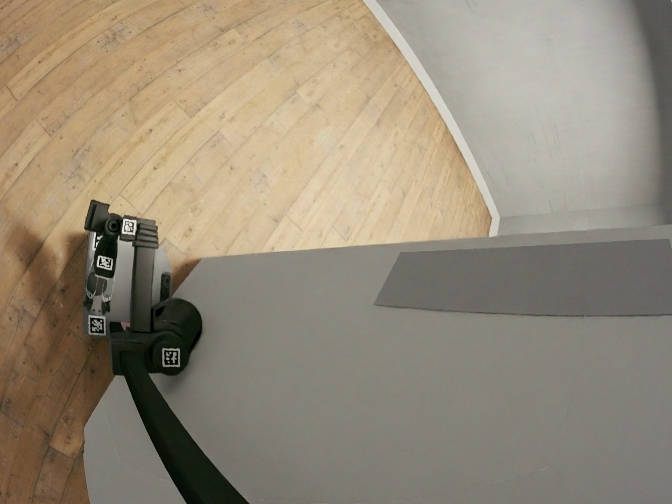

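not run: a stop came earlier in this reply.

not run: a stop came earlier in this reply.

not run: a stop came earlier in this reply.

execute_actions --actions '[{"r2":{"base":{"translate_m":1}}}]' --cameras '[]'

execute_actions --actions '[{"r2":{"base":{"translate_m":0.95}}}]' --cameras '[]'

execute_actions --actions '[{"r2":{"base":{"rotate_rad":2.05}}}]' --cameras '["r2_nav_camera"]'

Scene clock: 143.60 s.
r1.base_odometry: x=-2.511 y=-1.756 heading=+1.899 (m, m, rad; r1's odometry frame)
r1.turned_by_wheels: +0.000 (rad since the last result)
r1.turned_by_imu: +0.002 (rad since the last result)
r1.base_tilt: forward=+0.2 right=+0.1 (deg)
r1.lidar_m: 0.96 1.25 1.28 1.65 1.54 1.27 0.28 0.26 0.26 0.32 0.66 1.00
r1.head_depth_mm: 916 1073 1294 1633 1548 1321 1147 / - 311 1184 1487 1527 1304 1143 / - 292 333 411 1422 1297 1160 / - - 309 372 472 640 923 / - - 295 342 425 555 787 / - - 285 318 386 490 675 / - - - 299 352 439 581
r1.base_status: not commanded
r1.joint_positions: lift_m=+0.280 arm_m=-0.001 wrist_yaw_rad=+3.050 wrist_pitch_rad=-0.583 wrist_roll_rad=+0.016 gripper_m=+0.037 head_pan_rad=-2.994 head_tilt_rad=-0.795
r1.joint_status: not commanded
r1.motor_effort: left_wheel=-10(11) right_wheel=+1(0) lift_m=+32(32) arm_m=+0(1) wrist_yaw_rad=-1(0) wrist_pitch_rad=+6(6) wrist_roll_rad=-1(1) gripper_m=-1(0) head_pan_rad=-3(3) head_tilt_rad=-2(2) (%)
r1.hand_pose: x=-0.0028 y=+0.0555 z=+0.2578 quat_wxyz=(+0.236, +0.691, +0.170, +0.662) (m; r1's base frame)
r1.wrist_depth_mm: - - - - - - 952 / 826 827 - 807 822 774 747 / 684 658 - 651 663 647 645 / 560 562 545 553 549 541 544 / 495 515 - - 492 470 472 / - - - - - 421 414 / - - - - 381 376 376
r2.base_odometry: x=-0.844 y=+0.093 heading=+1.759 (m, m, rad; r2's odometry frame)
r2.turned_by_wheels: +0.000 (rad since the last result)
r2.turned_by_imu: +0.005 (rad since the last result)
r2.base_tilt: forward=+1.1 right=+1.3 (deg)
r2.lidar_m: 2.33 2.34 1.59 0.88 1.13 1.76 1.81 1.82 1.88 1.69 1.70 2.06
r2.head_depth_mm: 2396 2367 1955 1676 1456 1299 1157 / 2377 2381 1950 1673 1458 1293 1153 / 2276 2390 1977 1675 1457 1294 1166 / 2253 2384 1966 1671 1455 1288 1158 / 2244 2373 1970 1674 1458 1296 1157 / 2178 2404 1962 1678 1462 1284 1146 / 2145 2313 1956 1662 1460 1295 1154
r2.base_status: done
r2.joint_positions: lift_m=+0.290 arm_m=+0.005 wrist_yaw_rad=+2.598 wrist_pitch_rad=-0.027 wrist_roll_rad=+0.018 gripper_m=+0.083 head_pan_rad=-0.007 head_tilt_rad=-0.890
r2.joint_status: not commanded
r2.on_its_own: gripper_m is held at +0.082, not at your +0.075, by its stall guard, which is not easing now
r2.motor_effort: left_wheel=-3(6) right_wheel=+4(9) lift_m=+16(16) arm_m=-3(2) wrist_yaw_rad=+1(1) wrist_pitch_rad=+15(15) wrist_roll_rad=+0(0) gripper_m=-23(23) head_pan_rad=+4(4) head_tilt_rad=-4(4) (%)
r2.hand_pose: x=+0.1107 y=+0.0685 z=+0.3981 quat_wxyz=(+0.198, +0.689, -0.182, +0.673) (m; r2's base frame)
r2.wrist_depth_mm: - - - - - - - / - - - - - - - / 771 748 192 - - - - / - - 163 188 - - - / 879 - 156 194 183 143 - / 629 680 158 155 155 135 916 / 623 685 156 159 158 642 686
r3.base_odometry: x=+2.686 y=+4.212 heading=+3.002 (m, m, rad; r3's odometry frame)
r3.turned_by_wheels: +0.000 (rad since the last result)
r3.turned_by_imu: +0.001 (rad since the last result)
r3.base_tilt: forward=+1.7 right=-0.8 (deg)
r3.lidar_m: 0.81 0.90 2.05 0.33 0.26 0.26 0.28 0.42 0.76 2.73 2.34 1.89
r3.head_depth_mm: - - 290 320 366 430 519 / - 288 314 360 420 502 620 / 288 308 352 410 489 606 768 / 302 343 398 474 586 764 1091 / 336 393 475 1727 1483 1309 1149 / 2791 2897 2261 1812 1520 1303 1148 / 2584 2729 2230 1812 1367 1256 1147
r3.base_status: not commanded
r3.joint_positions: lift_m=+0.280 arm_m=+0.000 wrist_yaw_rad=+3.036 wrist_pitch_rad=-0.529 wrist_roll_rad=+0.013 gripper_m=+0.037 head_pan_rad=-2.998 head_tilt_rad=-0.795
r3.joint_status: not commanded
r3.motor_effort: left_wheel=-4(4) right_wheel=-9(9) lift_m=+25(26) arm_m=+1(0) wrist_yaw_rad=+0(1) wrist_pitch_rad=+5(5) wrist_roll_rad=+1(1) gripper_m=+0(0) head_pan_rad=-1(1) head_tilt_rad=-1(1) (%)
r3.hand_pose: x=+0.0008 y=+0.0627 z=+0.2686 quat_wxyz=(+0.222, +0.696, +0.147, +0.667) (m; r3's base frame)
r3.wrist_depth_mm: 231 - 387 538 - - - / 240 273 425 601 857 867 871 / 253 295 473 654 696 699 693 / 265 326 539 584 583 576 577 / 277 337 - - 517 499 498 / - - - - 428 436 436 / - - - - 392 387 388
pictures: none
No camera images: the call's "cameras" was empty. Leave "cameras" out to get every camera's image.

Scene clock: 148.47 s.
r1.base_odometry: x=-2.511 y=-1.756 heading=+1.899 (m, m, rad; r1's odometry frame)
r1.turned_by_wheels: +0.000 (rad since the last result)
r1.turned_by_imu: +0.001 (rad since the last result)
r1.base_tilt: forward=+0.2 right=+0.1 (deg)
r1.lidar_m: 0.96 1.25 1.28 1.65 1.54 1.28 0.28 0.26 0.26 0.32 0.66 1.00
r1.head_depth_mm: 915 1068 1283 1628 1550 1314 1144 / - 311 1185 1488 1530 1316 1143 / - 292 334 411 1426 1291 1161 / - - 308 372 472 640 921 / - - 295 342 424 555 785 / - - 286 317 385 489 674 / - - - 299 353 439 580
r1.base_status: not commanded
r1.joint_positions: lift_m=+0.280 arm_m=-0.001 wrist_yaw_rad=+3.050 wrist_pitch_rad=-0.583 wrist_roll_rad=+0.016 gripper_m=+0.037 head_pan_rad=-2.994 head_tilt_rad=-0.795
r1.joint_status: not commanded
r1.motor_effort: left_wheel=-11(11) right_wheel=+0(0) lift_m=+32(32) arm_m=+1(0) wrist_yaw_rad=+0(1) wrist_pitch_rad=+6(6) wrist_roll_rad=-1(1) gripper_m=-1(1) head_pan_rad=-4(3) head_tilt_rad=-2(2) (%)
r1.hand_pose: x=-0.0028 y=+0.0555 z=+0.2578 quat_wxyz=(+0.236, +0.691, +0.170, +0.662) (m; r1's base frame)
r1.wrist_depth_mm: - - - - - - 913 / 835 801 - 786 786 746 773 / 661 656 - 658 640 659 642 / 554 565 555 549 544 537 551 / 493 513 - - 489 466 463 / - - - - - 420 415 / - - - - 379 378 372
r2.base_odometry: x=-1.022 y=+1.026 heading=+1.759 (m, m, rad; r2's odometry frame)
r2.turned_by_wheels: +0.000 (rad since the last result)
r2.turned_by_imu: +0.005 (rad since the last result)
r2.base_tilt: forward=+1.1 right=+1.2 (deg)
r2.lidar_m: 1.39 1.40 1.70 1.61 1.61 1.34 2.75 2.68 1.69 1.52 1.52 1.54
r2.head_depth_mm: 1398 1630 1873 1679 1467 1292 1159 / 1380 1597 1856 1675 1467 1291 1158 / 1353 1565 1829 1676 1462 1298 1160 / 1330 1537 1816 1674 1452 1286 1155 / 1294 1496 1742 1674 1464 1296 1157 / 1272 1469 1726 1654 1460 1295 1155 / 1252 1433 1679 1678 1450 1293 1153
r2.base_status: done
r2.joint_positions: lift_m=+0.290 arm_m=+0.005 wrist_yaw_rad=+2.598 wrist_pitch_rad=-0.027 wrist_roll_rad=+0.018 gripper_m=+0.083 head_pan_rad=-0.007 head_tilt_rad=-0.890
r2.joint_status: not commanded
r2.on_its_own: gripper_m is held at +0.082, not at your +0.075, by its stall guard, which is not easing now
r2.motor_effort: left_wheel=-2(5) right_wheel=+4(8) lift_m=+16(16) arm_m=-3(4) wrist_yaw_rad=+1(1) wrist_pitch_rad=+15(15) wrist_roll_rad=+0(0) gripper_m=-23(23) head_pan_rad=+4(4) head_tilt_rad=-5(5) (%)
r2.hand_pose: x=+0.1107 y=+0.0685 z=+0.3981 quat_wxyz=(+0.198, +0.689, -0.182, +0.673) (m; r2's base frame)
r2.wrist_depth_mm: - - - - - - - / - - - - - - - / - - 187 - - - - / - - 163 190 - - - / - - 156 193 183 142 - / 893 970 157 156 165 135 912 / 684 684 157 158 158 647 678
r3.base_odometry: x=+2.686 y=+4.212 heading=+3.002 (m, m, rad; r3's odometry frame)
r3.turned_by_wheels: +0.000 (rad since the last result)
r3.turned_by_imu: +0.001 (rad since the last result)
r3.base_tilt: forward=+1.8 right=-0.7 (deg)
r3.lidar_m: 0.82 0.90 2.05 0.33 0.26 0.26 0.28 0.42 2.61 1.23 2.34 1.90
r3.head_depth_mm: - - 290 320 367 429 518 / - 288 314 359 418 503 617 / 288 308 352 409 489 606 769 / 302 343 398 472 586 765 1093 / 336 392 475 1714 1483 1310 1154 / 2786 2861 2244 1828 1519 1308 1149 / 2538 2730 2277 1819 1526 1310 1145
r3.base_status: not commanded
r3.joint_positions: lift_m=+0.280 arm_m=+0.000 wrist_yaw_rad=+3.036 wrist_pitch_rad=-0.529 wrist_roll_rad=+0.013 gripper_m=+0.037 head_pan_rad=-2.998 head_tilt_rad=-0.795
r3.joint_status: not commanded
r3.motor_effort: left_wheel=-4(4) right_wheel=-10(8) lift_m=+25(26) arm_m=+1(0) wrist_yaw_rad=+0(0) wrist_pitch_rad=+5(5) wrist_roll_rad=+1(1) gripper_m=+0(0) head_pan_rad=-1(1) head_tilt_rad=-2(2) (%)
r3.hand_pose: x=+0.0008 y=+0.0627 z=+0.2686 quat_wxyz=(+0.222, +0.696, +0.147, +0.667) (m; r3's base frame)
r3.wrist_depth_mm: 231 - 387 539 - - - / 243 273 421 602 874 865 866 / 252 295 479 648 711 695 695 / 265 326 534 589 579 582 579 / 277 336 - - 513 496 498 / - - - - 427 435 437 / - - - - 389 389 388
pictures: none
No camera images: the call's "cameras" was empty. Leave "cameras" out to get every camera's image.

Scene clock: 150.97 s.
r1.base_odometry: x=-2.511 y=-1.756 heading=+1.899 (m, m, rad; r1's odometry frame)
r1.turned_by_wheels: +0.000 (rad since the last result)
r1.turned_by_imu: +0.001 (rad since the last result)
r1.base_tilt: forward=+0.2 right=+0.1 (deg)
r1.lidar_m: 0.96 1.25 1.28 1.65 1.54 1.27 0.28 0.26 0.26 0.32 0.66 0.99
r1.head_depth_mm: 915 1066 1288 1609 1537 1321 1146 / - 311 1184 1483 1531 1311 1146 / - 292 333 411 1422 1301 1156 / - - 309 372 472 639 921 / - - 295 342 424 554 785 / - - 285 318 385 491 675 / - - - 299 353 439 580
r1.base_status: not commanded
r1.joint_positions: lift_m=+0.280 arm_m=-0.001 wrist_yaw_rad=+3.050 wrist_pitch_rad=-0.583 wrist_roll_rad=+0.016 gripper_m=+0.037 head_pan_rad=-2.994 head_tilt_rad=-0.795
r1.joint_status: not commanded
r1.motor_effort: left_wheel=-11(11) right_wheel=+1(0) lift_m=+32(32) arm_m=+1(1) wrist_yaw_rad=+0(0) wrist_pitch_rad=+6(6) wrist_roll_rad=-1(1) gripper_m=-1(1) head_pan_rad=-3(3) head_tilt_rad=-1(2) (%)
r1.hand_pose: x=-0.0028 y=+0.0555 z=+0.2578 quat_wxyz=(+0.236, +0.691, +0.170, +0.662) (m; r1's base frame)
r1.wrist_depth_mm: - - - - - - 928 / 820 826 - 783 789 797 784 / 667 661 - 668 651 630 638 / 554 558 544 557 540 546 546 / 477 512 - - 485 484 464 / - - - - - 417 421 / - - - - 371 376 371
r2.base_odometry: x=-1.022 y=+1.026 heading=-2.474 (m, m, rad; r2's odometry frame)
r2.turned_by_wheels: +2.050 (rad since the last result)
r2.turned_by_imu: +2.073 (rad since the last result)
r2.base_tilt: forward=+1.1 right=+1.3 (deg)
r2.lidar_m: 1.61 1.35 2.74 2.75 1.71 1.52 1.53 1.57 1.39 1.39 1.66 1.61
r2.head_depth_mm: 1459 1651 1867 1674 1459 1286 1164 / 1510 1724 1913 1666 1448 1289 1154 / 3035 2386 1968 1679 1460 1299 1158 / 3003 2356 1961 1677 1459 1289 1159 / 2980 2392 1963 1655 1452 1281 1163 / 3006 2374 1961 1661 1455 1289 1150 / 1859 1965 1676 1614 1460 1292 1162
r2.base_status: done
r2.joint_positions: lift_m=+0.290 arm_m=+0.005 wrist_yaw_rad=+2.598 wrist_pitch_rad=-0.027 wrist_roll_rad=+0.018 gripper_m=+0.083 head_pan_rad=-0.007 head_tilt_rad=-0.890
r2.joint_status: not commanded
r2.on_its_own: gripper_m is held at +0.082, not at your +0.075, by its stall guard, which is not easing now
r2.motor_effort: left_wheel=-2(8) right_wheel=+3(10) lift_m=+16(15) arm_m=-4(3) wrist_yaw_rad=+2(1) wrist_pitch_rad=+15(15) wrist_roll_rad=+0(0) gripper_m=-23(23) head_pan_rad=+4(4) head_tilt_rad=-5(4) (%)
r2.hand_pose: x=+0.1107 y=+0.0685 z=+0.3981 quat_wxyz=(+0.198, +0.689, -0.182, +0.673) (m; r2's base frame)
r2.wrist_depth_mm: - - - - - - - / - - - - - - - / - - 189 - - - - / - - 163 190 - - - / - - 156 193 184 142 - / 905 943 156 156 166 135 919 / 705 688 155 158 158 648 685
r3.base_odometry: x=+2.686 y=+4.212 heading=+3.002 (m, m, rad; r3's odometry frame)
r3.turned_by_wheels: +0.000 (rad since the last result)
r3.turned_by_imu: +0.000 (rad since the last result)
r3.base_tilt: forward=+1.7 right=-0.8 (deg)
r3.lidar_m: 0.81 0.90 2.05 0.33 0.26 0.26 0.28 0.42 2.62 1.35 2.33 1.90
r3.head_depth_mm: - - 290 320 366 429 517 / - 289 314 360 419 503 618 / 288 308 352 409 489 608 769 / 302 343 398 472 587 763 1089 / 336 392 475 1722 1496 1316 1150 / 2791 2946 2260 1803 1526 1311 1150 / 2591 2734 2245 1827 1530 1315 1146
r3.base_status: not commanded
r3.joint_positions: lift_m=+0.280 arm_m=+0.000 wrist_yaw_rad=+3.036 wrist_pitch_rad=-0.529 wrist_roll_rad=+0.013 gripper_m=+0.037 head_pan_rad=-2.998 head_tilt_rad=-0.795
r3.joint_status: not commanded
r3.motor_effort: left_wheel=-4(4) right_wheel=-9(9) lift_m=+25(26) arm_m=+1(1) wrist_yaw_rad=+0(1) wrist_pitch_rad=+5(5) wrist_roll_rad=+1(1) gripper_m=+0(0) head_pan_rad=-2(1) head_tilt_rad=-1(1) (%)
r3.hand_pose: x=+0.0008 y=+0.0627 z=+0.2686 quat_wxyz=(+0.222, +0.696, +0.147, +0.667) (m; r3's base frame)
r3.wrist_depth_mm: 230 - 385 540 - - - / 242 274 423 596 887 866 857 / 253 295 475 635 693 690 693 / 266 323 537 587 581 579 584 / 277 337 - - 512 501 497 / - - - - 428 438 437 / - - - - 389 388 389
pictures: r2_nav_camera (sideways: a quarter turn counterclockwise sets it upright)
camera_calibration (this result's frames):
r2_nav_camera: T_world_to_cam=[[0.7755, 0.000753009, 0.631347, -0.782049], [-0.0206996, -0.999431, 0.0266179, 0.0147359], [0.631008, -0.0337108, -0.775043, 0.965905], [0, 0, 0, 1]] pos_world=[-0.00270995, 0.0478778, 1.24197]
Images, in order (width x height): r2_nav_camera 672x504.

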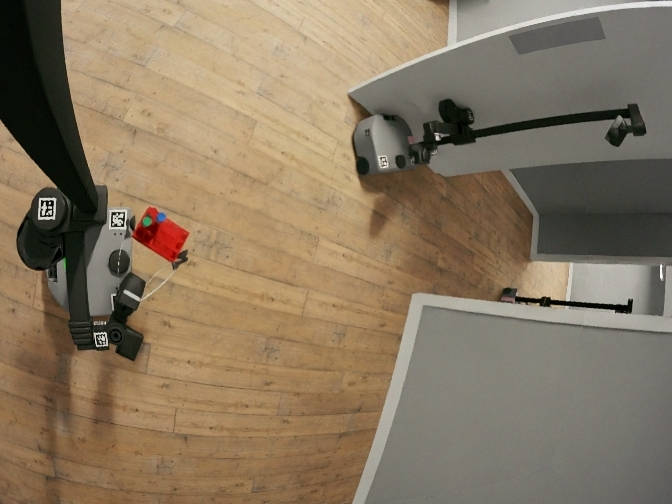

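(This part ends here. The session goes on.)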